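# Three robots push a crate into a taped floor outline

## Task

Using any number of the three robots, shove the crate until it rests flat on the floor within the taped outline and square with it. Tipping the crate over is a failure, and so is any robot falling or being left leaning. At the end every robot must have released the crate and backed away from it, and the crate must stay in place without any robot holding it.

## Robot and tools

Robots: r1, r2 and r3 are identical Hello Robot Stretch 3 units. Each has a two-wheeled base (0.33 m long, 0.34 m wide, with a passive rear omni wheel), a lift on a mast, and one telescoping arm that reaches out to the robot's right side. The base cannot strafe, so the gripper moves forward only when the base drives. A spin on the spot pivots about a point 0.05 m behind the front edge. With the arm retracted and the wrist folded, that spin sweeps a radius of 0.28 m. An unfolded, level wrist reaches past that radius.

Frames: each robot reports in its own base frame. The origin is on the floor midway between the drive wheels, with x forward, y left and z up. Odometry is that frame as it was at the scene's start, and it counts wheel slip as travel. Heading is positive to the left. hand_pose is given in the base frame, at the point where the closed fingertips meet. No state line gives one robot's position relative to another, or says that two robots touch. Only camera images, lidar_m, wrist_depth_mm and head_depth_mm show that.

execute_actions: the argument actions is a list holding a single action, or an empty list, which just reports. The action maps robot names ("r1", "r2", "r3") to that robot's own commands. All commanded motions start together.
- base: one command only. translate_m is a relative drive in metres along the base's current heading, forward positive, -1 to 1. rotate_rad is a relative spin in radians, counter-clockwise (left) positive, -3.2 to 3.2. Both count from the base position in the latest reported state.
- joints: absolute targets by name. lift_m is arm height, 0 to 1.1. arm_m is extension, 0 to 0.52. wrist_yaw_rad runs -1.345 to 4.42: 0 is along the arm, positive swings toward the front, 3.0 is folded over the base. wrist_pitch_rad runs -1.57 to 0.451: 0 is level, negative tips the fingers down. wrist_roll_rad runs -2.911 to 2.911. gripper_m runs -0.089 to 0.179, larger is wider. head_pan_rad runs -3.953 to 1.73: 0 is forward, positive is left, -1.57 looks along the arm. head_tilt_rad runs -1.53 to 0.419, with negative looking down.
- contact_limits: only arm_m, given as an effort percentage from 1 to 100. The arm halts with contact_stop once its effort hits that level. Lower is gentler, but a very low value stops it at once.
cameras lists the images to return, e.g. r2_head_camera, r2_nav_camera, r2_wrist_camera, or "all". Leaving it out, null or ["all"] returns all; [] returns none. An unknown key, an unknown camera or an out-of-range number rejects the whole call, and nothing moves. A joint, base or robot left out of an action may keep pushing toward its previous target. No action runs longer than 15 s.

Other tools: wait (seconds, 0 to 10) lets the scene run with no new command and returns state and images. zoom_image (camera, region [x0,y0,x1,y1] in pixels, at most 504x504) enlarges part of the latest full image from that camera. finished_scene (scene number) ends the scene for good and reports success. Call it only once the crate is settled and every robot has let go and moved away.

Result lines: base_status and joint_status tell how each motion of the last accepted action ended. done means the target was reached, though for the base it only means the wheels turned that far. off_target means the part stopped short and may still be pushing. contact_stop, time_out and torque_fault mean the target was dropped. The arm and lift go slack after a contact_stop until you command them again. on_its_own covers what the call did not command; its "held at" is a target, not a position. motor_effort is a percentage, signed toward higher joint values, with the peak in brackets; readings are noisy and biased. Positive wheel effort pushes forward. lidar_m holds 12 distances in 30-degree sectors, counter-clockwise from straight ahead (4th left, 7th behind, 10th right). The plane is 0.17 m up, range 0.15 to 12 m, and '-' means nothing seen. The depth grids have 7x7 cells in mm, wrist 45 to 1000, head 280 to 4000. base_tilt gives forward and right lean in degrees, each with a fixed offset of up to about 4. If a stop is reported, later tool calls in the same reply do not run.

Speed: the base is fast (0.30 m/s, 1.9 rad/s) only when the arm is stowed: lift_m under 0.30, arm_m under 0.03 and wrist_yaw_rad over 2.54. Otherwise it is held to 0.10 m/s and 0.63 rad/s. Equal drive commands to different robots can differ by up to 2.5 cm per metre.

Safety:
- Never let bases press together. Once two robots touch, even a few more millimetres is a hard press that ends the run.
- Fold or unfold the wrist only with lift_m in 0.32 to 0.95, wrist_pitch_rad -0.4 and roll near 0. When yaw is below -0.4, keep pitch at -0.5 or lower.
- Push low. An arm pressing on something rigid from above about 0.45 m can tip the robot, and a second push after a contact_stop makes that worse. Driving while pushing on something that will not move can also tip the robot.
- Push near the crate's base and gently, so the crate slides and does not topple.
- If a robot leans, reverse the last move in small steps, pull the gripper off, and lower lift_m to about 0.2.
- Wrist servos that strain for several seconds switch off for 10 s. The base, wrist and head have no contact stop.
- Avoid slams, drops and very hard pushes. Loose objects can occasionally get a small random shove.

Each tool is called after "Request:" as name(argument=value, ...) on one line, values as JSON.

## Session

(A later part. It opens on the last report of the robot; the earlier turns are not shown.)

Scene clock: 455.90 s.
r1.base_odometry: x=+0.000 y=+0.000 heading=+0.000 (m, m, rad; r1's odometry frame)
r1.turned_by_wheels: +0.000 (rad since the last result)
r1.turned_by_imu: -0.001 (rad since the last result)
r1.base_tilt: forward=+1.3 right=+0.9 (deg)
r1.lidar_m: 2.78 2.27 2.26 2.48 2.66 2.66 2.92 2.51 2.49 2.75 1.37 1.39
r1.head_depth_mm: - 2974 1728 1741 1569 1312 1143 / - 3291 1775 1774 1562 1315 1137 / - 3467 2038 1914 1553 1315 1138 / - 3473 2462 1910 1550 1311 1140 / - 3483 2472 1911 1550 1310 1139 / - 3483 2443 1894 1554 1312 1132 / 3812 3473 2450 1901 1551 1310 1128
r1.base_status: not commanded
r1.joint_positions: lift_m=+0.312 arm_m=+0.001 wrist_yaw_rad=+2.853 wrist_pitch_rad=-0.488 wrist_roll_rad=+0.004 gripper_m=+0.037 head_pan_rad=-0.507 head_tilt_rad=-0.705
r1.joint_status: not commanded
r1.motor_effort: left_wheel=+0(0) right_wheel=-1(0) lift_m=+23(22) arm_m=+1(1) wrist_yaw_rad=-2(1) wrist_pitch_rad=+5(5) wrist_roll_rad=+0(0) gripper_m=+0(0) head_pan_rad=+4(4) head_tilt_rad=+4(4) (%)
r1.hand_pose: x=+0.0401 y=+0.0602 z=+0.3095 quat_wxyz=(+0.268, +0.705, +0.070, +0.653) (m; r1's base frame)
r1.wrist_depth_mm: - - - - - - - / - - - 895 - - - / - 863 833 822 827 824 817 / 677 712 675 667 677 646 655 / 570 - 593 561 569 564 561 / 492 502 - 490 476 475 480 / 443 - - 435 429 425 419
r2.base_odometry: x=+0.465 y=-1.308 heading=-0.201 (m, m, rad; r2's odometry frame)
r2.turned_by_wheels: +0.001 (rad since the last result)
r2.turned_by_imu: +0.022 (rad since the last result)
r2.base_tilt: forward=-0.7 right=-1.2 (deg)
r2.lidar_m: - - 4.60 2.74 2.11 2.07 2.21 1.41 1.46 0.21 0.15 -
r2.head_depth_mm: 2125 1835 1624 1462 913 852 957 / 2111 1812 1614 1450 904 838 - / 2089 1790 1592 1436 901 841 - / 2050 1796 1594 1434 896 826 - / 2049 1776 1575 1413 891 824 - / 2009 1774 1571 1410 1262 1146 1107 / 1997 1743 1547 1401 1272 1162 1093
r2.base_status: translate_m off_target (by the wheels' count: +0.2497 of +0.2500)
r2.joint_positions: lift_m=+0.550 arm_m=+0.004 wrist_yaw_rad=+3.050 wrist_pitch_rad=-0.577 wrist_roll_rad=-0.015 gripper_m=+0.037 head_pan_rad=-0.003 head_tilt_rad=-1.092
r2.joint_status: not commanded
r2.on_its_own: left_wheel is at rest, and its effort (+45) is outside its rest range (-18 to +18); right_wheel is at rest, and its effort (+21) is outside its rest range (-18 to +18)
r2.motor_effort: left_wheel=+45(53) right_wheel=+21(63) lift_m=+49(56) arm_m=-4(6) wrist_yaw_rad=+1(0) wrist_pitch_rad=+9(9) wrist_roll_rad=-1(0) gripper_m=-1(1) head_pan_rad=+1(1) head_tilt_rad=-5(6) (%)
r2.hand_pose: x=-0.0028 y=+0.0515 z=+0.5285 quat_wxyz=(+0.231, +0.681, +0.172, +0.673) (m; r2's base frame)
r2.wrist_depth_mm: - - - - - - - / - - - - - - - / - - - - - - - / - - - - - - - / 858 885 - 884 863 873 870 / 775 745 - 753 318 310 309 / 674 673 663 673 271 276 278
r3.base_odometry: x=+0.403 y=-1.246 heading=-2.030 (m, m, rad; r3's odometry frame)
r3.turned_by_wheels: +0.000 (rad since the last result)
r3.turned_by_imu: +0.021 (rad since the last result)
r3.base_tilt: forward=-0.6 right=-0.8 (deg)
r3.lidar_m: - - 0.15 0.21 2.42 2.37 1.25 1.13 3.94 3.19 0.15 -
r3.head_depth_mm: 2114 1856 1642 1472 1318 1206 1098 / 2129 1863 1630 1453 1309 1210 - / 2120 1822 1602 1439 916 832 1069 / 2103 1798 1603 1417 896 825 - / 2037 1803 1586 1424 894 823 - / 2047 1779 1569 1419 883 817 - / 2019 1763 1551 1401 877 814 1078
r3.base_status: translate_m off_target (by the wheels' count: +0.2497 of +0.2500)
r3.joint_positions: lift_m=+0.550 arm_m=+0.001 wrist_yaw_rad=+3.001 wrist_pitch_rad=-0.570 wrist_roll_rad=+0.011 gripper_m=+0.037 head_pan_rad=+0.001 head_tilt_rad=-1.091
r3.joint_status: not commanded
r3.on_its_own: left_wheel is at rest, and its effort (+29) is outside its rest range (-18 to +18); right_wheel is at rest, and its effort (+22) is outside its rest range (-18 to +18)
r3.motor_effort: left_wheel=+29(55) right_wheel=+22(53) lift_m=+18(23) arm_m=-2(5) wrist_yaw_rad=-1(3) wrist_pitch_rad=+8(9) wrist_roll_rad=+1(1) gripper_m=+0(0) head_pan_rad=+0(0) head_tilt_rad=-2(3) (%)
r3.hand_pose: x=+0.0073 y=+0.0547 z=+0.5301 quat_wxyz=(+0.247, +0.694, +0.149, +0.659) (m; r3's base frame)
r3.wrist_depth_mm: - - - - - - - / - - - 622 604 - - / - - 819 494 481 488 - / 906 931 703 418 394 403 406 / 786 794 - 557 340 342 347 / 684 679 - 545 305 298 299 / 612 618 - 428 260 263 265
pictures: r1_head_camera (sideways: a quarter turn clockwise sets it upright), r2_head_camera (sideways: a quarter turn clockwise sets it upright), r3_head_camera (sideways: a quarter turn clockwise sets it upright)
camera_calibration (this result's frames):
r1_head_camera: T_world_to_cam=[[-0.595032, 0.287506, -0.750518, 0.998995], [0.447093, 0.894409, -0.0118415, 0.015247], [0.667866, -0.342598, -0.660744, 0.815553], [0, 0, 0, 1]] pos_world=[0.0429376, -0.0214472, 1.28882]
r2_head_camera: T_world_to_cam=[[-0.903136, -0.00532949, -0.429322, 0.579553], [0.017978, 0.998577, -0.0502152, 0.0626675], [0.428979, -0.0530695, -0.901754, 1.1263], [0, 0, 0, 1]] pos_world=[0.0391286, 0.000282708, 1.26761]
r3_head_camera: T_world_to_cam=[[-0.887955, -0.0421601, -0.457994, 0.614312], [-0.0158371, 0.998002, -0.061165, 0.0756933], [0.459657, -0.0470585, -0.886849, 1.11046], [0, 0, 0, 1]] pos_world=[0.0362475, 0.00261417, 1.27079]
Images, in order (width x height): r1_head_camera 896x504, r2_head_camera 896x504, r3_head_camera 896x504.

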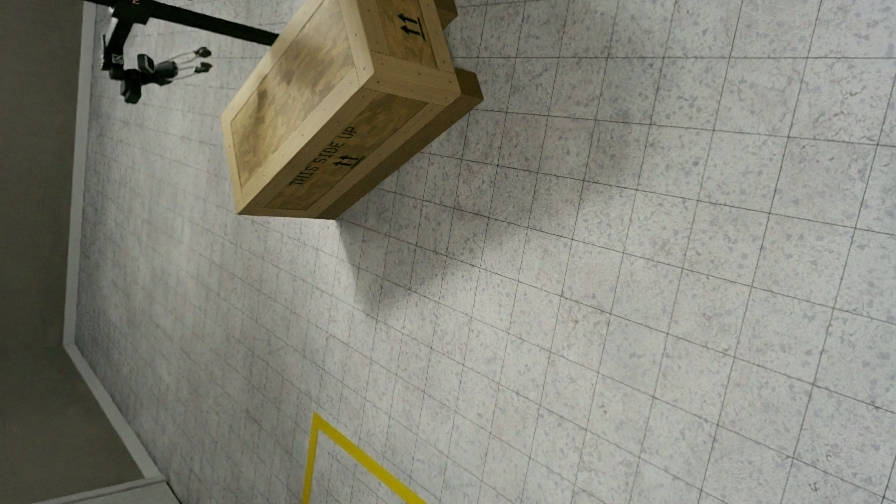

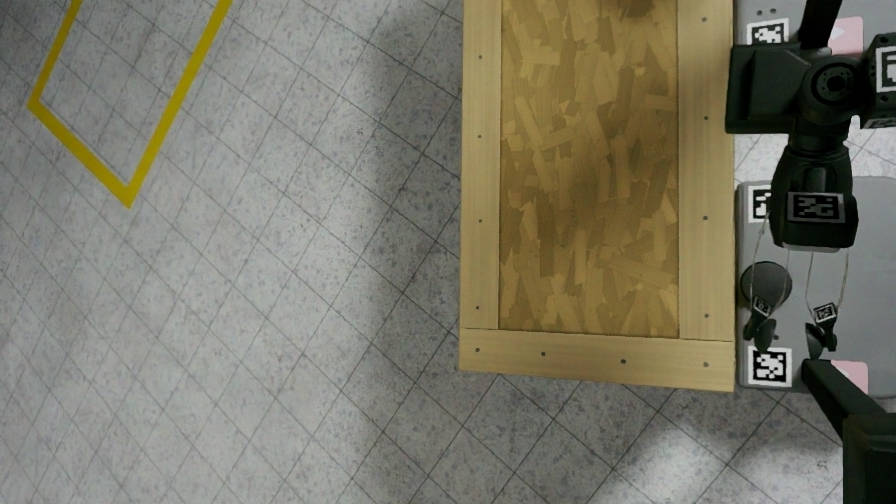

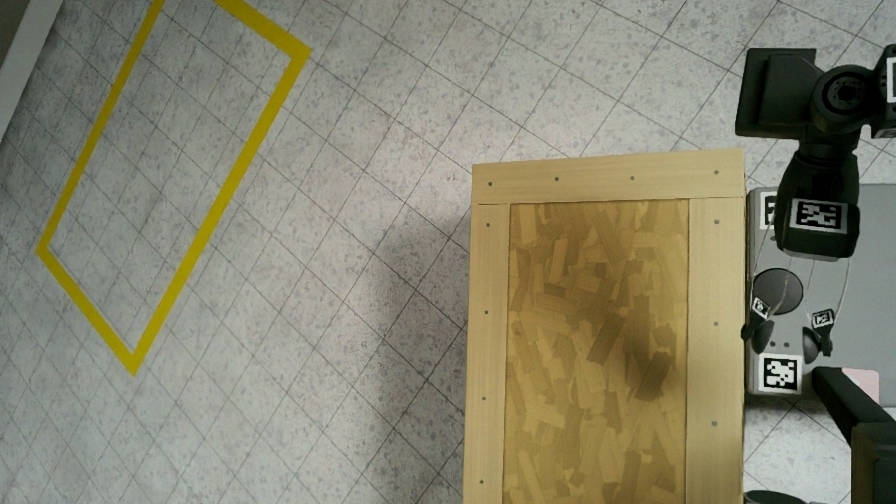

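Request:
execute_actions(actions=[{"r3":{"base":{"translate_m":-0.005}},"r2":{"base":{"translate_m":-0.005}},"r1":{"base":{"rotate_rad":-1.126},"joints":{"lift_m":0.28}}}], cameras=[])

Request:
execute_actions(actions=[{"r1":{"base":{"translate_m":1.0},"joints":{"head_pan_rad":0.5,"head_tilt_rad":-1.0}}}], cameras=["r1_nav_camera"])

Request:
execute_actions(actions=[{"r1":{"base":{"translate_m":0.24}}}], cameras=[])

Request:
execute_actions(actions=[{"r1":{"base":{"rotate_rad":1.03},"joints":{"head_pan_rad":0,"head_tilt_rad":-1.1}}}], cameras=["r1_head_camera","r1_nav_camera"])

Scene clock: 538.00 s.
r1.base_odometry: x=+0.000 y=+0.000 heading=-1.126 (m, m, rad; r1's odometry frame)
r1.turned_by_wheels: -1.126 (rad since the last result)
r1.turned_by_imu: -1.133 (rad since the last result)
r1.base_tilt: forward=+1.2 right=+0.9 (deg)
r1.lidar_m: 1.44 1.37 2.93 2.29 2.27 2.41 2.70 2.66 2.83 2.53 2.49 2.67
r1.head_depth_mm: 2184 2446 2487 1926 1569 1316 1139 / 2344 2650 2493 1910 1563 1315 1136 / 2541 2859 2478 1910 1565 1314 1134 / 2731 3084 2462 1906 1553 1317 1137 / 2999 3249 2479 1899 1548 1319 1130 / 3299 3446 2463 1912 1565 1314 1131 / 3618 3508 2461 1900 1555 1305 1133
r1.base_status: done
r1.joint_positions: lift_m=+0.280 arm_m=+0.001 wrist_yaw_rad=+2.853 wrist_pitch_rad=-0.488 wrist_roll_rad=+0.004 gripper_m=+0.037 head_pan_rad=-0.507 head_tilt_rad=-0.704
r1.joint_status: all done
r1.motor_effort: left_wheel=+3(12) right_wheel=-3(10) lift_m=+20(20) arm_m=+1(1) wrist_yaw_rad=-2(0) wrist_pitch_rad=+5(6) wrist_roll_rad=+0(0) gripper_m=+1(0) head_pan_rad=+3(4) head_tilt_rad=+3(3) (%)
r1.hand_pose: x=+0.0401 y=+0.0601 z=+0.2774 quat_wxyz=(+0.268, +0.705, +0.070, +0.653) (m; r1's base frame)
r1.wrist_depth_mm: - - - - - - - / - - - - 982 987 961 / - 765 772 771 766 755 750 / 627 658 628 627 622 600 606 / 521 - 533 519 521 514 512 / 471 - - 459 428 440 448 / - - - 410 397 394 387
r2.base_odometry: x=+0.460 y=-1.307 heading=-0.201 (m, m, rad; r2's odometry frame)
r2.turned_by_wheels: +0.000 (rad since the last result)
r2.turned_by_imu: -0.002 (rad since the last result)
r2.base_tilt: forward=-0.8 right=-1.2 (deg)
r2.lidar_m: - - 4.58 2.73 2.10 2.07 2.20 1.41 1.46 0.22 0.15 -
r2.head_depth_mm: 2111 1836 1624 1456 914 850 958 / 2105 1829 1609 1452 906 839 - / 2092 1797 1598 1429 899 843 - / 2062 1789 1588 1430 898 827 - / 2029 1777 1586 1420 890 821 - / 2007 1747 1568 1408 1260 1143 1105 / 2001 1756 1552 1397 1278 1170 1097
r2.base_status: done
r2.joint_positions: lift_m=+0.550 arm_m=+0.004 wrist_yaw_rad=+3.050 wrist_pitch_rad=-0.577 wrist_roll_rad=-0.015 gripper_m=+0.037 head_pan_rad=-0.003 head_tilt_rad=-1.092
r2.joint_status: not commanded
r2.motor_effort: left_wheel=+0(40) right_wheel=-1(19) lift_m=+49(49) arm_m=-5(4) wrist_yaw_rad=+0(0) wrist_pitch_rad=+9(9) wrist_roll_rad=+0(1) gripper_m=+0(1) head_pan_rad=+2(1) head_tilt_rad=-5(6) (%)
r2.hand_pose: x=-0.0028 y=+0.0515 z=+0.5285 quat_wxyz=(+0.231, +0.681, +0.172, +0.673) (m; r2's base frame)
r2.wrist_depth_mm: - - - - - - - / - - - - - - - / - - - - - - - / - - - - - - - / 854 875 - 866 883 875 859 / 770 774 - 776 315 308 308 / 673 666 661 662 276 276 278
r3.base_odometry: x=+0.405 y=-1.242 heading=-2.030 (m, m, rad; r3's odometry frame)
r3.turned_by_wheels: +0.000 (rad since the last result)
r3.turned_by_imu: -0.001 (rad since the last result)
r3.base_tilt: forward=-0.6 right=-0.8 (deg)
r3.lidar_m: - - 0.15 0.22 2.42 2.37 1.26 1.13 3.94 3.19 0.15 -
r3.head_depth_mm: 2114 1860 1638 1461 1317 1201 1102 / 2155 1846 1620 1462 1311 1205 - / 2107 1825 1614 1440 912 844 1067 / 2076 1811 1592 1431 898 836 - / 2044 1784 1583 1418 893 824 - / 2025 1768 1567 1405 885 830 - / 2014 1762 1568 1398 880 822 1078
r3.base_status: done
r3.joint_positions: lift_m=+0.550 arm_m=+0.001 wrist_yaw_rad=+3.001 wrist_pitch_rad=-0.570 wrist_roll_rad=+0.011 gripper_m=+0.037 head_pan_rad=+0.001 head_tilt_rad=-1.091
r3.joint_status: not commanded
r3.motor_effort: left_wheel=+0(25) right_wheel=+1(20) lift_m=+18(18) arm_m=-2(2) wrist_yaw_rad=-1(1) wrist_pitch_rad=+8(8) wrist_roll_rad=+1(1) gripper_m=+0(0) head_pan_rad=+0(1) head_tilt_rad=-3(3) (%)
r3.hand_pose: x=+0.0073 y=+0.0547 z=+0.5301 quat_wxyz=(+0.247, +0.694, +0.149, +0.659) (m; r3's base frame)
r3.wrist_depth_mm: - - - - - - - / - - - 629 611 - - / - - 823 506 480 483 - / 898 906 708 435 394 401 406 / 779 785 - 593 342 344 348 / 679 693 - 584 305 298 299 / 609 616 - 459 260 263 266
pictures: none
No camera images: the call's "cameras" was empty. Leave "cameras" out to get every camera's image.

Scene clock: 543.10 s.
r1.base_odometry: x=+0.430 y=-0.903 heading=-1.126 (m, m, rad; r1's odometry frame)
r1.turned_by_wheels: +0.000 (rad since the last result)
r1.turned_by_imu: +0.003 (rad since the last result)
r1.base_tilt: forward=+1.2 right=+0.9 (deg)
r1.lidar_m: 0.74 0.54 0.52 2.71 2.68 2.86 3.60 3.54 2.70 2.11 2.08 2.23
r1.head_depth_mm: 670 767 1709 1489 1333 1196 1081 / 2141 847 1606 1420 1333 1189 1084 / 1084 1863 1469 1306 1321 1194 1100 / 1091 1425 1211 1096 1331 1194 1132 / 2263 1662 1186 1059 1293 1196 - / 2408 1402 1188 1078 1334 1191 1119 / 2400 1391 1267 1503 1334 1191 1117
r1.base_status: done
r1.joint_positions: lift_m=+0.280 arm_m=+0.001 wrist_yaw_rad=+2.853 wrist_pitch_rad=-0.488 wrist_roll_rad=+0.004 gripper_m=+0.037 head_pan_rad=+0.493 head_tilt_rad=-0.988
r1.joint_status: all done
r1.motor_effort: left_wheel=+2(13) right_wheel=-3(3) lift_m=+20(20) arm_m=+1(1) wrist_yaw_rad=+0(1) wrist_pitch_rad=+5(6) wrist_roll_rad=+0(0) gripper_m=+0(0) head_pan_rad=+4(42) head_tilt_rad=-7(37) (%)
r1.hand_pose: x=+0.0400 y=+0.0601 z=+0.2773 quat_wxyz=(+0.269, +0.705, +0.070, +0.653) (m; r1's base frame)
r1.wrist_depth_mm: - - - - 521 482 453 / - - - - 567 528 498 / - 785 790 769 661 630 551 / 618 649 618 617 625 603 596 / 528 - 545 524 529 521 513 / 471 - - 453 442 443 439 / - - - 402 398 388 392
r2.base_odometry: x=+0.460 y=-1.307 heading=-0.201 (m, m, rad; r2's odometry frame)
r2.turned_by_wheels: +0.000 (rad since the last result)
r2.turned_by_imu: -0.001 (rad since the last result)
r2.base_tilt: forward=-0.7 right=-1.2 (deg)
r2.lidar_m: - - 4.56 2.74 2.11 2.07 2.20 1.41 1.45 0.23 0.15 -
r2.head_depth_mm: 2133 1830 1616 1452 909 853 959 / 2086 1814 1607 1444 906 838 - / 2077 1805 1602 1436 899 842 - / 2054 1782 1573 1423 892 828 - / 2046 1777 1578 1413 890 825 - / 2016 1763 1569 1411 1267 1147 1109 / 1997 1752 1554 1403 1264 1163 1095
r2.base_status: not commanded
r2.joint_positions: lift_m=+0.550 arm_m=+0.004 wrist_yaw_rad=+3.050 wrist_pitch_rad=-0.577 wrist_roll_rad=-0.015 gripper_m=+0.037 head_pan_rad=-0.003 head_tilt_rad=-1.092
r2.joint_status: not commanded
r2.motor_effort: left_wheel=+0(1) right_wheel=-1(1) lift_m=+49(49) arm_m=-5(5) wrist_yaw_rad=+0(0) wrist_pitch_rad=+9(9) wrist_roll_rad=+0(1) gripper_m=+1(0) head_pan_rad=+2(1) head_tilt_rad=-5(6) (%)
r2.hand_pose: x=-0.0028 y=+0.0515 z=+0.5285 quat_wxyz=(+0.231, +0.681, +0.172, +0.673) (m; r2's base frame)
r2.wrist_depth_mm: - - - - - - 728 / - - - - - - - / - - - - - 875 - / - - 999 - - 928 - / 861 874 - 842 883 862 862 / 767 767 - 756 319 308 311 / 669 686 668 664 274 277 276
r3.base_odometry: x=+0.405 y=-1.242 heading=-2.030 (m, m, rad; r3's odometry frame)
r3.turned_by_wheels: +0.000 (rad since the last result)
r3.turned_by_imu: -0.001 (rad since the last result)
r3.base_tilt: forward=-0.6 right=-0.8 (deg)
r3.lidar_m: - - 0.15 0.23 2.42 2.37 1.26 1.13 3.94 3.18 0.15 -
r3.head_depth_mm: 2117 1844 1645 1464 1314 1202 1099 / 2123 1840 1616 1446 1306 1210 - / 2116 1832 1606 1436 911 846 1072 / 2094 1816 1582 1426 894 833 - / 2044 1784 1568 1413 893 823 - / 2041 1789 1579 1407 884 831 - / 2020 1762 1562 1401 882 823 1073
r3.base_status: not commanded
r3.joint_positions: lift_m=+0.550 arm_m=+0.001 wrist_yaw_rad=+3.001 wrist_pitch_rad=-0.570 wrist_roll_rad=+0.011 gripper_m=+0.037 head_pan_rad=+0.001 head_tilt_rad=-1.091
r3.joint_status: not commanded
r3.motor_effort: left_wheel=-1(0) right_wheel=+1(1) lift_m=+18(18) arm_m=-2(2) wrist_yaw_rad=-1(1) wrist_pitch_rad=+8(8) wrist_roll_rad=+1(1) gripper_m=-1(0) head_pan_rad=+0(0) head_tilt_rad=-2(3) (%)
r3.hand_pose: x=+0.0073 y=+0.0547 z=+0.5301 quat_wxyz=(+0.247, +0.694, +0.149, +0.659) (m; r3's base frame)
r3.wrist_depth_mm: - - - - - - - / - - - 627 608 - - / - - 816 506 479 482 - / 902 906 709 433 396 399 404 / 776 786 - 579 344 342 346 / 679 694 - 582 304 299 300 / 611 611 - 461 259 264 264
pictures: r1_nav_camera (sideways: a quarter turn counterclockwise sets it upright)
camera_calibration (this result's frames):
r1_nav_camera: T_world_to_cam=[[0.712893, 0.422704, 0.559558, -0.695327], [0.475039, -0.878046, 0.0580852, -0.0236013], [0.51587, 0.224403, -0.826753, 1.03], [0, 0, 0, 1]] pos_world=[-0.0244438, 0.0420583, 1.24201]
Images, in order (width x height): r1_nav_camera 672x504.

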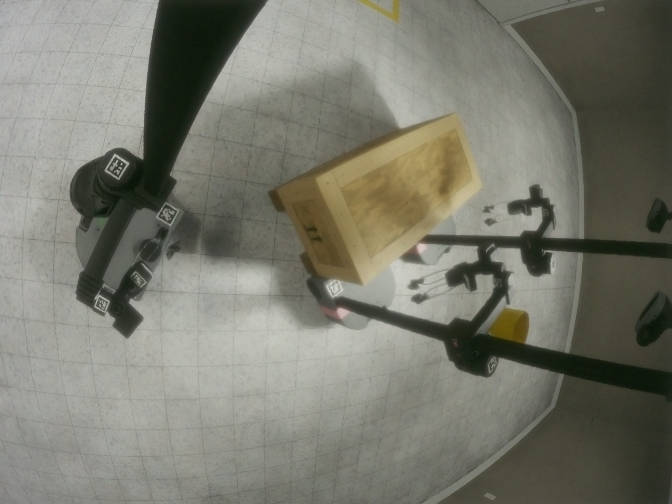

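Scene clock: 545.63 s.
r1.base_odometry: x=+0.534 y=-1.119 heading=-1.126 (m, m, rad; r1's odometry frame)
r1.turned_by_wheels: +0.000 (rad since the last result)
r1.turned_by_imu: +0.001 (rad since the last result)
r1.base_tilt: forward=+1.3 right=+0.9 (deg)
r1.lidar_m: 1.98 0.41 0.40 0.42 2.78 2.96 3.83 3.75 2.57 2.01 1.99 2.12
r1.head_depth_mm: 2009 1983 1670 1499 1324 1187 1081 / 448 549 665 1495 1336 1193 1080 / 2390 1942 698 1242 1271 1195 1100 / 2275 1861 1569 1284 1215 1194 1128 / 910 1004 1441 1041 1034 1193 - / 1068 1944 1187 1041 956 1174 1117 / 2344 2000 1187 1041 934 1197 1117
r1.base_status: done
r1.joint_positions: lift_m=+0.280 arm_m=+0.001 wrist_yaw_rad=+2.853 wrist_pitch_rad=-0.489 wrist_roll_rad=+0.004 gripper_m=+0.037 head_pan_rad=+0.493 head_tilt_rad=-0.988
r1.joint_status: not commanded
r1.motor_effort: left_wheel=+3(12) right_wheel=-2(5) lift_m=+21(21) arm_m=+1(1) wrist_yaw_rad=+1(0) wrist_pitch_rad=+5(6) wrist_roll_rad=+0(0) gripper_m=+0(1) head_pan_rad=+4(4) head_tilt_rad=-7(7) (%)
r1.hand_pose: x=+0.0400 y=+0.0601 z=+0.2773 quat_wxyz=(+0.269, +0.705, +0.070, +0.653) (m; r1's base frame)
r1.wrist_depth_mm: - - - 411 391 376 - / - - - 468 430 409 577 / - 804 758 525 482 456 431 / 615 649 615 582 610 492 443 / 530 - 545 522 529 509 487 / 474 - - 450 436 445 439 / - - - 409 393 387 390
r2.base_odometry: x=+0.460 y=-1.307 heading=-0.201 (m, m, rad; r2's odometry frame)
r2.turned_by_wheels: +0.000 (rad since the last result)
r2.turned_by_imu: -0.001 (rad since the last result)
r2.base_tilt: forward=-0.6 right=-1.2 (deg)
r2.lidar_m: - - 4.56 2.73 2.11 2.07 2.20 1.41 1.45 0.22 0.15 -
r2.head_depth_mm: 2142 1841 1614 1457 909 853 954 / 2101 1820 1605 1446 903 839 - / 2072 1812 1596 1447 901 841 - / 2051 1795 1582 1419 897 826 - / 2041 1783 1589 1416 889 826 - / 2026 1757 1558 1407 1263 1146 1111 / 2023 1741 1562 1399 1250 1168 1097
r2.base_status: not commanded
r2.joint_positions: lift_m=+0.550 arm_m=+0.004 wrist_yaw_rad=+3.050 wrist_pitch_rad=-0.577 wrist_roll_rad=-0.015 gripper_m=+0.037 head_pan_rad=-0.003 head_tilt_rad=-1.092
r2.joint_status: not commanded
r2.motor_effort: left_wheel=+1(0) right_wheel=-1(1) lift_m=+49(49) arm_m=-4(4) wrist_yaw_rad=+1(1) wrist_pitch_rad=+9(9) wrist_roll_rad=-1(1) gripper_m=-1(0) head_pan_rad=+1(2) head_tilt_rad=-6(5) (%)
r2.hand_pose: x=-0.0028 y=+0.0515 z=+0.5285 quat_wxyz=(+0.231, +0.681, +0.172, +0.673) (m; r2's base frame)
r2.wrist_depth_mm: - - - - 711 580 - / - - - - - - - / - - - - 904 - - / - 997 - 969 799 929 - / 889 870 - 868 813 850 884 / 767 754 - 763 316 312 309 / 667 677 671 676 274 275 276
r3.base_odometry: x=+0.405 y=-1.242 heading=-2.030 (m, m, rad; r3's odometry frame)
r3.turned_by_wheels: +0.000 (rad since the last result)
r3.turned_by_imu: +0.000 (rad since the last result)
r3.base_tilt: forward=-0.7 right=-0.8 (deg)
r3.lidar_m: - - 0.15 0.23 2.42 2.37 1.26 1.13 3.94 3.17 0.15 -
r3.head_depth_mm: 2114 1864 1631 1466 1324 1207 1100 / 2133 1814 1617 1459 1315 1203 - / 2116 1820 1616 1433 913 844 1067 / 2102 1819 1588 1429 896 836 - / 2059 1787 1585 1414 888 827 - / 2049 1765 1580 1399 883 827 - / 2010 1767 1564 1392 885 823 1077
r3.base_status: not commanded
r3.joint_positions: lift_m=+0.550 arm_m=+0.001 wrist_yaw_rad=+3.001 wrist_pitch_rad=-0.570 wrist_roll_rad=+0.011 gripper_m=+0.037 head_pan_rad=+0.001 head_tilt_rad=-1.091
r3.joint_status: not commanded
r3.motor_effort: left_wheel=+0(0) right_wheel=+1(1) lift_m=+18(18) arm_m=-1(2) wrist_yaw_rad=-1(1) wrist_pitch_rad=+8(8) wrist_roll_rad=+1(1) gripper_m=+0(0) head_pan_rad=+1(1) head_tilt_rad=-2(2) (%)
r3.hand_pose: x=+0.0073 y=+0.0547 z=+0.5301 quat_wxyz=(+0.247, +0.694, +0.149, +0.659) (m; r3's base frame)
r3.wrist_depth_mm: - - - - - - - / - - - 622 604 - - / - - 823 511 479 484 - / 909 911 714 434 397 400 400 / 780 782 - 578 344 343 346 / 677 680 - 584 305 298 300 / 606 614 - 463 258 264 266
pictures: none
No camera images: the call's "cameras" was empty. Leave "cameras" out to get every camera's image.

Scene clock: 547.70 s.
r1.base_odometry: x=+0.534 y=-1.119 heading=-0.096 (m, m, rad; r1's odometry frame)
r1.turned_by_wheels: +1.030 (rad since the last result)
r1.turned_by_imu: +1.036 (rad since the last result)
r1.base_tilt: forward=+1.2 right=+0.9 (deg)
r1.lidar_m: 0.40 0.41 2.77 2.94 3.83 3.75 2.62 2.03 1.98 2.12 2.00 0.41
r1.head_depth_mm: 1893 1005 1372 1219 1233 1175 1086 / 1997 1458 1119 1002 1231 1191 - / 2005 1220 1087 994 1249 1195 - / 2014 1220 1084 995 1253 1195 - / 2017 1735 1140 1004 1270 1195 - / 2000 1770 1580 1426 1286 1185 1114 / 2035 1785 1574 1413 1284 1175 1101
r1.base_status: done
r1.joint_positions: lift_m=+0.280 arm_m=+0.001 wrist_yaw_rad=+2.853 wrist_pitch_rad=-0.489 wrist_roll_rad=+0.004 gripper_m=+0.037 head_pan_rad=+0.007 head_tilt_rad=-1.087
r1.joint_status: all done
r1.motor_effort: left_wheel=-2(10) right_wheel=+2(9) lift_m=+21(21) arm_m=+1(1) wrist_yaw_rad=+1(1) wrist_pitch_rad=+5(5) wrist_roll_rad=+0(0) gripper_m=+1(0) head_pan_rad=-3(34) head_tilt_rad=-8(22) (%)
r1.hand_pose: x=+0.0400 y=+0.0601 z=+0.2773 quat_wxyz=(+0.269, +0.705, +0.070, +0.653) (m; r1's base frame)
r1.wrist_depth_mm: - - - - - - - / - - - 996 958 981 921 / - 762 771 765 764 748 364 / 623 652 639 620 609 616 373 / 534 - 547 520 533 505 392 / 469 - - 448 436 449 426 / - - - 405 394 393 389
r2.base_odometry: x=+0.460 y=-1.307 heading=-0.201 (m, m, rad; r2's odometry frame)
r2.turned_by_wheels: +0.000 (rad since the last result)
r2.turned_by_imu: -0.001 (rad since the last result)
r2.base_tilt: forward=-0.6 right=-1.1 (deg)
r2.lidar_m: - - 4.57 2.73 2.11 2.07 2.19 1.40 1.46 0.22 0.15 -
r2.head_depth_mm: 2122 1846 1634 1450 912 852 956 / 2093 1809 1596 1438 905 837 - / 2068 1803 1586 1431 900 841 - / 2053 1792 1595 1422 894 828 - / 2045 1770 1585 1413 890 821 - / 2026 1766 1571 1409 1266 1145 1099 / 2010 1743 1564 1404 1273 1175 1099
r2.base_status: not commanded
r2.joint_positions: lift_m=+0.550 arm_m=+0.004 wrist_yaw_rad=+3.050 wrist_pitch_rad=-0.577 wrist_roll_rad=-0.015 gripper_m=+0.037 head_pan_rad=-0.003 head_tilt_rad=-1.092
r2.joint_status: not commanded
r2.motor_effort: left_wheel=+1(0) right_wheel=-1(1) lift_m=+49(49) arm_m=-5(4) wrist_yaw_rad=+0(0) wrist_pitch_rad=+9(9) wrist_roll_rad=+0(0) gripper_m=+0(0) head_pan_rad=+1(1) head_tilt_rad=-5(6) (%)
r2.hand_pose: x=-0.0028 y=+0.0515 z=+0.5285 quat_wxyz=(+0.231, +0.681, +0.172, +0.673) (m; r2's base frame)
r2.wrist_depth_mm: - - - - - - - / - - - - - - - / - - - - 858 - - / - - - 964 811 985 - / 859 887 - 866 871 872 851 / 754 750 - 749 317 308 308 / 669 672 655 685 276 275 276
r3.base_odometry: x=+0.405 y=-1.242 heading=-2.030 (m, m, rad; r3's odometry frame)
r3.turned_by_wheels: +0.000 (rad since the last result)
r3.turned_by_imu: +0.000 (rad since the last result)
r3.base_tilt: forward=-0.6 right=-0.7 (deg)
r3.lidar_m: - - 0.15 0.23 2.42 2.38 1.26 1.13 3.94 3.17 0.15 -
r3.head_depth_mm: 2109 1864 1639 1453 1318 1209 1103 / 2158 1845 1618 1453 1309 1215 - / 2115 1826 1614 1436 909 845 1064 / 2070 1811 1589 1425 897 834 - / 2060 1791 1578 1411 892 825 - / 2041 1769 1566 1412 886 828 - / 2034 1762 1557 1390 878 823 1085
r3.base_status: not commanded
r3.joint_positions: lift_m=+0.550 arm_m=+0.001 wrist_yaw_rad=+3.001 wrist_pitch_rad=-0.570 wrist_roll_rad=+0.011 gripper_m=+0.037 head_pan_rad=+0.001 head_tilt_rad=-1.091
r3.joint_status: not commanded
r3.motor_effort: left_wheel=-1(0) right_wheel=+1(0) lift_m=+18(18) arm_m=-2(2) wrist_yaw_rad=-1(0) wrist_pitch_rad=+8(8) wrist_roll_rad=+1(1) gripper_m=-1(0) head_pan_rad=+0(0) head_tilt_rad=-2(2) (%)
r3.hand_pose: x=+0.0073 y=+0.0547 z=+0.5301 quat_wxyz=(+0.247, +0.694, +0.149, +0.659) (m; r3's base frame)
r3.wrist_depth_mm: - - - - - - - / - - - 626 602 - - / - - 809 512 479 485 - / 891 912 711 436 400 403 402 / 779 765 - 580 342 341 345 / 683 700 - 594 303 299 301 / 610 609 - 458 261 264 266
pictures: r1_head_camera (sideways: a quarter turn clockwise sets it upright), r1_nav_camera (sideways: a quarter turn counterclockwise sets it upright)
camera_calibration (this result's frames):
r1_head_camera: T_world_to_cam=[[-0.891642, -0.0438214, -0.450616, 0.610063], [-0.0517444, 0.998646, 0.00527137, -0.00399085], [0.449775, 0.028017, -0.892702, 1.11848], [0, 0, 0, 1]] pos_world=[0.0406882, -0.000617115, 1.27339]
r1_nav_camera: T_world_to_cam=[[0.878864, 0.0410471, 0.475303, -0.586582], [0.0155199, -0.998224, 0.0575094, -0.0200413], [0.476819, -0.0431664, -0.877941, 1.09677], [0, 0, 0, 1]] pos_world=[-0.00712601, 0.0514155, 1.24286]
Images, in order (width x height): r1_head_camera 896x504, r1_nav_camera 672x504.

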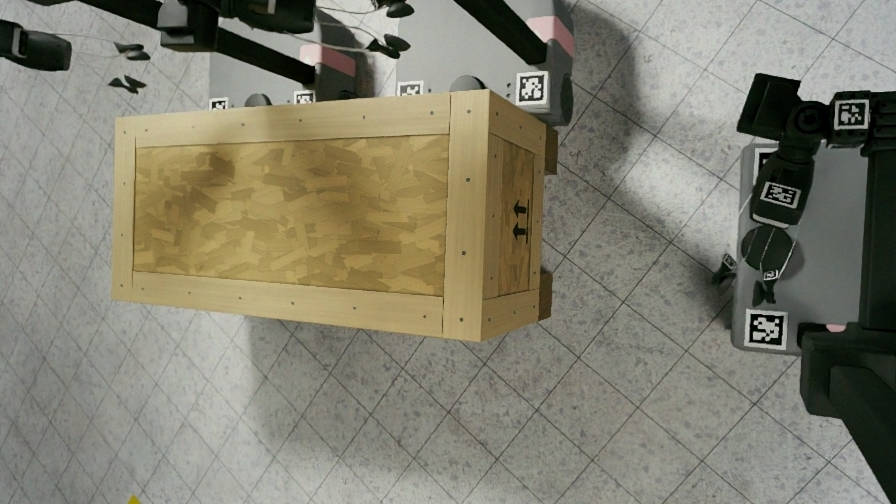

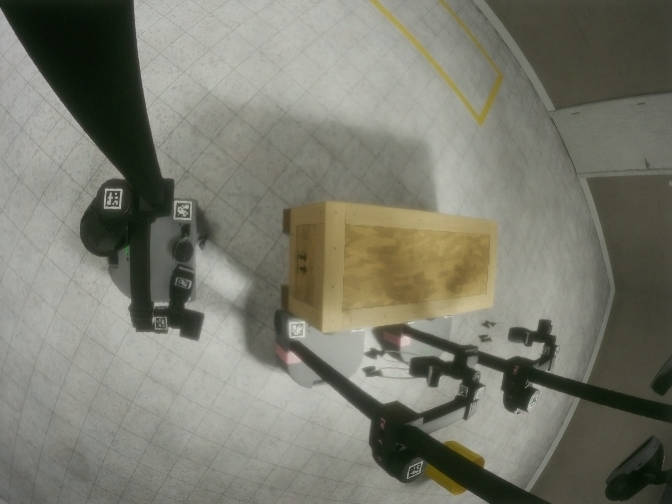

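Request:
execute_actions(actions=[{"r1":{"base":{"rotate_rad":0.21},"joints":{"wrist_yaw_rad":3.03}}}], cameras=[])

Request:
execute_actions(actions=[{"r1":{"base":{"translate_m":0.30},"joints":{"lift_m":0.55}}}], cameras=[])

Request:
execute_actions(actions=[{"r1":{"base":{"rotate_rad":-0.21}}}], cameras=["r1_head_camera","r1_nav_camera"])

Scene clock: 570.17 s.
r1.base_odometry: x=+0.534 y=-1.119 heading=+0.114 (m, m, rad; r1's odometry frame)
r1.turned_by_wheels: +0.210 (rad since the last result)
r1.turned_by_imu: +0.210 (rad since the last result)
r1.base_tilt: forward=+1.2 right=+1.0 (deg)
r1.lidar_m: 0.40 2.76 2.78 3.25 3.76 3.77 2.27 1.98 1.99 2.33 0.51 0.40
r1.head_depth_mm: 2004 1223 1104 1005 1145 1172 1082 / 1994 1216 1087 978 1213 1190 1090 / 2005 1219 1090 981 1253 1195 - / 2022 1770 1543 1007 1271 1195 - / 2017 1765 1565 1418 1282 1194 - / 2008 1771 1574 1417 1290 1178 1113 / 2030 1779 1566 1411 1288 1179 1104
r1.base_status: done
r1.joint_positions: lift_m=+0.280 arm_m=+0.001 wrist_yaw_rad=+3.027 wrist_pitch_rad=-0.489 wrist_roll_rad=+0.004 gripper_m=+0.037 head_pan_rad=+0.007 head_tilt_rad=-1.087
r1.joint_status: all done
r1.motor_effort: left_wheel=-2(12) right_wheel=+2(8) lift_m=+20(21) arm_m=+1(0) wrist_yaw_rad=+2(5) wrist_pitch_rad=+5(5) wrist_roll_rad=+0(0) gripper_m=+0(0) head_pan_rad=-3(3) head_tilt_rad=-8(8) (%)
r1.hand_pose: x=+0.0034 y=+0.0676 z=+0.2773 quat_wxyz=(+0.211, +0.696, +0.131, +0.674) (m; r1's base frame)
r1.wrist_depth_mm: - - - - - - - / - - - 991 979 962 981 / 806 790 765 762 764 754 753 / 641 622 626 624 620 627 611 / 538 530 - 558 520 514 507 / 470 - - - 436 440 440 / - - - - 390 393 393
r2.base_odometry: x=+0.460 y=-1.307 heading=-0.201 (m, m, rad; r2's odometry frame)
r2.turned_by_wheels: +0.000 (rad since the last result)
r2.turned_by_imu: -0.001 (rad since the last result)
r2.base_tilt: forward=-0.7 right=-1.2 (deg)
r2.lidar_m: - - 4.57 2.73 2.11 2.07 2.20 1.41 1.46 0.22 0.15 -
r2.head_depth_mm: 2102 1839 1610 1457 908 853 959 / 2099 1825 1616 1450 906 839 - / 2074 1790 1598 1437 900 844 - / 2051 1803 1595 1425 898 826 - / 2019 1774 1582 1413 888 822 - / 2027 1772 1567 1408 1268 1150 1107 / 2007 1746 1568 1400 1280 1164 1096
r2.base_status: not commanded
r2.joint_positions: lift_m=+0.550 arm_m=+0.004 wrist_yaw_rad=+3.050 wrist_pitch_rad=-0.577 wrist_roll_rad=-0.015 gripper_m=+0.037 head_pan_rad=-0.003 head_tilt_rad=-1.092
r2.joint_status: not commanded
r2.motor_effort: left_wheel=+0(0) right_wheel=-1(1) lift_m=+49(49) arm_m=-5(5) wrist_yaw_rad=+1(0) wrist_pitch_rad=+9(9) wrist_roll_rad=-1(1) gripper_m=+0(0) head_pan_rad=+1(1) head_tilt_rad=-5(5) (%)
r2.hand_pose: x=-0.0028 y=+0.0515 z=+0.5285 quat_wxyz=(+0.231, +0.681, +0.172, +0.673) (m; r2's base frame)
r2.wrist_depth_mm: - - - - - - - / - - - - 758 - - / - - - - 900 - - / - - - 933 797 - - / 873 869 - 849 860 874 857 / 765 748 - 767 316 310 310 / 673 677 662 667 274 277 278
r3.base_odometry: x=+0.405 y=-1.242 heading=-2.030 (m, m, rad; r3's odometry frame)
r3.turned_by_wheels: +0.000 (rad since the last result)
r3.turned_by_imu: -0.001 (rad since the last result)
r3.base_tilt: forward=-0.6 right=-0.8 (deg)
r3.lidar_m: - - 0.15 0.23 2.42 2.37 1.26 1.13 3.95 3.18 0.15 -
r3.head_depth_mm: 2116 1864 1647 1468 1315 1197 1103 / 2109 1832 1614 1445 1307 1210 - / 2107 1839 1620 1439 916 845 1071 / 2101 1807 1610 1431 898 835 - / 2055 1796 1578 1408 890 825 - / 2035 1776 1573 1410 886 828 - / 2013 1758 1557 1391 878 825 1082
r3.base_status: not commanded
r3.joint_positions: lift_m=+0.550 arm_m=+0.001 wrist_yaw_rad=+3.001 wrist_pitch_rad=-0.570 wrist_roll_rad=+0.011 gripper_m=+0.037 head_pan_rad=+0.001 head_tilt_rad=-1.091
r3.joint_status: not commanded
r3.motor_effort: left_wheel=+0(0) right_wheel=+1(1) lift_m=+18(18) arm_m=-2(2) wrist_yaw_rad=+0(0) wrist_pitch_rad=+8(8) wrist_roll_rad=+1(1) gripper_m=+0(0) head_pan_rad=+0(1) head_tilt_rad=-2(2) (%)
r3.hand_pose: x=+0.0073 y=+0.0547 z=+0.5301 quat_wxyz=(+0.247, +0.694, +0.149, +0.659) (m; r3's base frame)
r3.wrist_depth_mm: - - - - - - - / - - - 627 605 - - / - - 830 499 480 483 - / 897 911 703 433 395 400 405 / 772 790 - 570 346 341 346 / 683 685 - 587 303 298 301 / 612 612 - 459 260 265 266
pictures: none
No camera images: the call's "cameras" was empty. Leave "cameras" out to get every camera's image.

Scene clock: 574.47 s.
r1.base_odometry: x=+0.832 y=-1.085 heading=+0.114 (m, m, rad; r1's odometry frame)
r1.turned_by_wheels: +0.000 (rad since the last result)
r1.turned_by_imu: +0.000 (rad since the last result)
r1.base_tilt: forward=+1.3 right=+0.9 (deg)
r1.lidar_m: - 2.55 2.55 2.98 3.96 3.97 2.52 2.20 2.21 0.24 0.15 -
r1.head_depth_mm: 2010 1763 1083 977 888 823 - / 2009 1748 1086 981 890 837 1065 / 2007 1753 1088 981 894 841 - / 2021 1753 1574 1390 890 861 - / 2019 1768 1572 1419 1292 1179 - / 2030 1766 1569 1421 1287 1178 1117 / 2023 1764 1571 1415 1295 1177 1121
r1.base_status: done
r1.joint_positions: lift_m=+0.550 arm_m=+0.001 wrist_yaw_rad=+3.028 wrist_pitch_rad=-0.489 wrist_roll_rad=+0.004 gripper_m=+0.037 head_pan_rad=+0.007 head_tilt_rad=-1.087
r1.joint_status: all done
r1.motor_effort: left_wheel=-1(9) right_wheel=+2(10) lift_m=+25(25) arm_m=+1(1) wrist_yaw_rad=+2(4) wrist_pitch_rad=+5(5) wrist_roll_rad=+0(0) gripper_m=+0(1) head_pan_rad=-3(4) head_tilt_rad=-8(8) (%)
r1.hand_pose: x=+0.0032 y=+0.0676 z=+0.5470 quat_wxyz=(+0.210, +0.696, +0.132, +0.674) (m; r1's base frame)
r1.wrist_depth_mm: - - - - - - - / - - - - - - - / - - - - - - - / - - - - - - - / 903 901 - 904 878 872 876 / 758 773 - 767 743 764 737 / 665 667 650 689 661 274 269
r2.base_odometry: x=+0.460 y=-1.307 heading=-0.201 (m, m, rad; r2's odometry frame)
r2.turned_by_wheels: +0.000 (rad since the last result)
r2.turned_by_imu: -0.001 (rad since the last result)
r2.base_tilt: forward=-0.5 right=-1.1 (deg)
r2.lidar_m: - - 4.56 2.74 2.11 2.07 2.20 1.41 1.46 0.22 0.15 -
r2.head_depth_mm: 2111 1842 1623 1454 912 852 961 / 2087 1823 1615 1441 904 835 - / 2076 1806 1594 1443 897 842 - / 2047 1793 1601 1426 894 826 - / 2049 1787 1583 1411 890 825 - / 2008 1769 1570 1413 1103 1136 1109 / 2005 1750 1535 1177 590 1136 1100
r2.base_status: not commanded
r2.joint_positions: lift_m=+0.550 arm_m=+0.004 wrist_yaw_rad=+3.050 wrist_pitch_rad=-0.577 wrist_roll_rad=-0.015 gripper_m=+0.037 head_pan_rad=-0.003 head_tilt_rad=-1.092
r2.joint_status: not commanded
r2.motor_effort: left_wheel=+0(1) right_wheel=-1(1) lift_m=+49(49) arm_m=-5(5) wrist_yaw_rad=+0(0) wrist_pitch_rad=+9(9) wrist_roll_rad=+0(0) gripper_m=+0(0) head_pan_rad=+1(2) head_tilt_rad=-6(5) (%)
r2.hand_pose: x=-0.0028 y=+0.0515 z=+0.5285 quat_wxyz=(+0.231, +0.681, +0.172, +0.673) (m; r2's base frame)
r2.wrist_depth_mm: - - - - - - - / - - - - - - - / - - - - - - - / - - - - - 990 998 / 853 876 - 877 658 655 654 / 766 742 - 753 317 310 309 / 680 678 667 675 276 278 277
r3.base_odometry: x=+0.405 y=-1.242 heading=-2.030 (m, m, rad; r3's odometry frame)
r3.turned_by_wheels: +0.000 (rad since the last result)
r3.turned_by_imu: -0.001 (rad since the last result)
r3.base_tilt: forward=-0.6 right=-0.9 (deg)
r3.lidar_m: - - 0.15 0.23 2.42 2.37 1.26 1.13 3.93 3.17 0.15 -
r3.head_depth_mm: 2118 1859 1638 1469 1323 1194 1105 / 2107 1831 1624 1444 1308 1208 - / 2092 1825 1600 1457 915 845 1070 / 2107 1800 1603 1425 899 832 - / 2056 1806 1586 1415 888 822 - / 2030 1791 1572 1403 888 830 - / 2009 1764 1548 1396 877 825 1083
r3.base_status: not commanded
r3.joint_positions: lift_m=+0.550 arm_m=+0.001 wrist_yaw_rad=+3.001 wrist_pitch_rad=-0.570 wrist_roll_rad=+0.011 gripper_m=+0.037 head_pan_rad=+0.001 head_tilt_rad=-1.091
r3.joint_status: not commanded
r3.motor_effort: left_wheel=+0(0) right_wheel=+0(1) lift_m=+18(18) arm_m=-2(2) wrist_yaw_rad=+0(0) wrist_pitch_rad=+8(8) wrist_roll_rad=+1(1) gripper_m=-1(0) head_pan_rad=+0(2) head_tilt_rad=-2(2) (%)
r3.hand_pose: x=+0.0073 y=+0.0547 z=+0.5301 quat_wxyz=(+0.247, +0.694, +0.149, +0.659) (m; r3's base frame)
r3.wrist_depth_mm: - - - - - - - / - - - 623 604 - - / - - 802 508 480 485 - / 907 917 707 433 392 403 404 / 764 768 - 571 339 341 346 / 683 691 - 586 303 299 300 / 601 620 - 461 260 265 265
pictures: none
No camera images: the call's "cameras" was empty. Leave "cameras" out to get every camera's image.

Scene clock: 575.90 s.
r1.base_odometry: x=+0.832 y=-1.085 heading=-0.096 (m, m, rad; r1's odometry frame)
r1.turned_by_wheels: -0.210 (rad since the last result)
r1.turned_by_imu: -0.212 (rad since the last result)
r1.base_tilt: forward=+1.2 right=+0.8 (deg)
r1.lidar_m: - 2.59 2.55 2.71 3.92 3.97 2.91 2.25 2.20 0.40 0.15 0.15
r1.head_depth_mm: 2001 1736 1367 1262 1080 1019 - / 2014 1771 1084 980 891 999 1066 / 2006 1757 1084 976 892 846 - / 2005 1766 1088 980 890 845 - / 2024 1760 1573 1398 1252 1182 - / 2027 1760 1572 1410 1283 1184 1116 / 2037 1762 1582 1415 1286 1178 1118
r1.base_status: done
r1.joint_positions: lift_m=+0.550 arm_m=+0.001 wrist_yaw_rad=+3.028 wrist_pitch_rad=-0.489 wrist_roll_rad=+0.004 gripper_m=+0.037 head_pan_rad=+0.007 head_tilt_rad=-1.087
r1.joint_status: not commanded
r1.motor_effort: left_wheel=+3(8) right_wheel=-3(5) lift_m=+25(25) arm_m=+1(1) wrist_yaw_rad=+2(1) wrist_pitch_rad=+6(5) wrist_roll_rad=+0(0) gripper_m=-1(1) head_pan_rad=-3(3) head_tilt_rad=-8(8) (%)
r1.hand_pose: x=+0.0032 y=+0.0676 z=+0.5470 quat_wxyz=(+0.210, +0.696, +0.132, +0.674) (m; r1's base frame)
r1.wrist_depth_mm: - - - - - - - / - - - - - - - / - - - - - - - / - - - - - - - / 880 872 - 876 872 858 850 / 750 777 - 738 725 309 309 / 665 657 658 678 644 273 272
r2.base_odometry: x=+0.460 y=-1.307 heading=-0.201 (m, m, rad; r2's odometry frame)
r2.turned_by_wheels: +0.000 (rad since the last result)
r2.turned_by_imu: +0.000 (rad since the last result)
r2.base_tilt: forward=-0.7 right=-1.2 (deg)
r2.lidar_m: - - 4.54 2.73 2.10 2.07 2.20 1.41 1.45 0.23 0.15 -
r2.head_depth_mm: 2125 1836 1621 1463 910 851 959 / 2084 1817 1610 1444 903 836 - / 2074 1803 1601 1437 900 843 - / 2048 1794 1590 1429 894 831 - / 2016 1778 1584 1416 890 824 - / 2037 1764 1566 1411 1113 1130 1105 / 1979 1757 1561 897 1096 1152 1091
r2.base_status: not commanded
r2.joint_positions: lift_m=+0.550 arm_m=+0.004 wrist_yaw_rad=+3.050 wrist_pitch_rad=-0.577 wrist_roll_rad=-0.015 gripper_m=+0.037 head_pan_rad=-0.003 head_tilt_rad=-1.092
r2.joint_status: not commanded
r2.motor_effort: left_wheel=+0(0) right_wheel=-1(0) lift_m=+49(49) arm_m=-5(5) wrist_yaw_rad=+0(0) wrist_pitch_rad=+9(9) wrist_roll_rad=+0(0) gripper_m=-1(0) head_pan_rad=+1(2) head_tilt_rad=-6(6) (%)
r2.hand_pose: x=-0.0028 y=+0.0515 z=+0.5285 quat_wxyz=(+0.231, +0.681, +0.172, +0.673) (m; r2's base frame)
r2.wrist_depth_mm: - - - - - - - / - - - - - - - / - - - - - - - / - - - - 996 984 948 / 861 863 - 875 678 657 607 / 751 755 - 764 317 309 308 / 671 660 650 662 275 275 278
r3.base_odometry: x=+0.405 y=-1.242 heading=-2.030 (m, m, rad; r3's odometry frame)
r3.turned_by_wheels: +0.000 (rad since the last result)
r3.turned_by_imu: +0.000 (rad since the last result)
r3.base_tilt: forward=-0.6 right=-0.8 (deg)
r3.lidar_m: - - 0.15 0.23 2.42 2.38 1.26 1.13 3.94 3.17 0.15 -
r3.head_depth_mm: 2134 1859 1633 1458 1320 1213 1104 / 2134 1834 1613 1458 1316 1206 - / 2121 1826 1612 1425 911 842 1069 / 2084 1803 1601 1416 897 836 - / 2068 1785 1590 1412 893 827 - / 2025 1783 1556 1413 883 829 - / 2023 1760 1547 1388 880 825 1081
r3.base_status: not commanded
r3.joint_positions: lift_m=+0.550 arm_m=+0.001 wrist_yaw_rad=+3.001 wrist_pitch_rad=-0.570 wrist_roll_rad=+0.011 gripper_m=+0.037 head_pan_rad=+0.001 head_tilt_rad=-1.091
r3.joint_status: not commanded
r3.motor_effort: left_wheel=+0(0) right_wheel=+1(0) lift_m=+18(18) arm_m=-2(1) wrist_yaw_rad=-2(1) wrist_pitch_rad=+8(8) wrist_roll_rad=+1(1) gripper_m=-1(0) head_pan_rad=+0(0) head_tilt_rad=-3(2) (%)
r3.hand_pose: x=+0.0073 y=+0.0547 z=+0.5301 quat_wxyz=(+0.247, +0.694, +0.149, +0.659) (m; r3's base frame)
r3.wrist_depth_mm: - - - - - - - / - - - 628 597 - - / - - 814 510 484 479 - / 891 919 705 435 395 399 402 / 781 782 - 583 340 342 344 / 683 683 - 587 302 299 299 / 613 605 - 462 260 264 265
pictures: r1_head_camera (sideways: a quarter turn clockwise sets it upright), r1_nav_camera (sideways: a quarter turn counterclockwise sets it upright)
camera_calibration (this result's frames):
r1_head_camera: T_world_to_cam=[[-0.891907, -0.0436299, -0.450109, 0.609404], [-0.051525, 0.998658, 0.00529687, -0.00402539], [0.449274, 0.0279162, -0.892958, 1.11881], [0, 0, 0, 1]] pos_world=[0.0406719, -0.000624717, 1.27337]
r1_nav_camera: T_world_to_cam=[[0.879143, 0.0408585, 0.474803, -0.585933], [0.0153362, -0.998227, 0.0575045, -0.0200337], [0.476311, -0.043273, -0.878211, 1.09713], [0, 0, 0, 1]] pos_world=[-0.0071484, 0.0514182, 1.24287]
Images, in order (width x height): r1_head_camera 896x504, r1_nav_camera 672x504.

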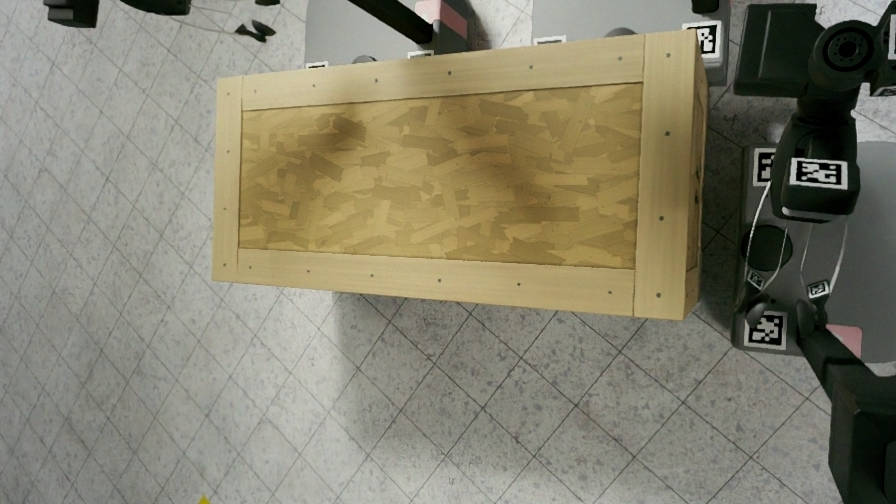

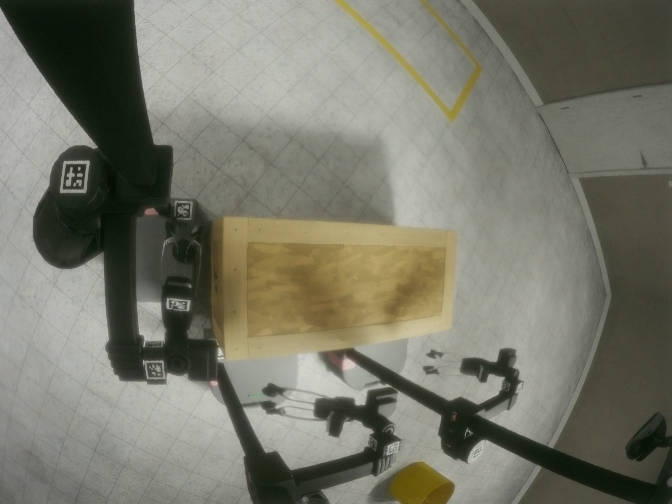

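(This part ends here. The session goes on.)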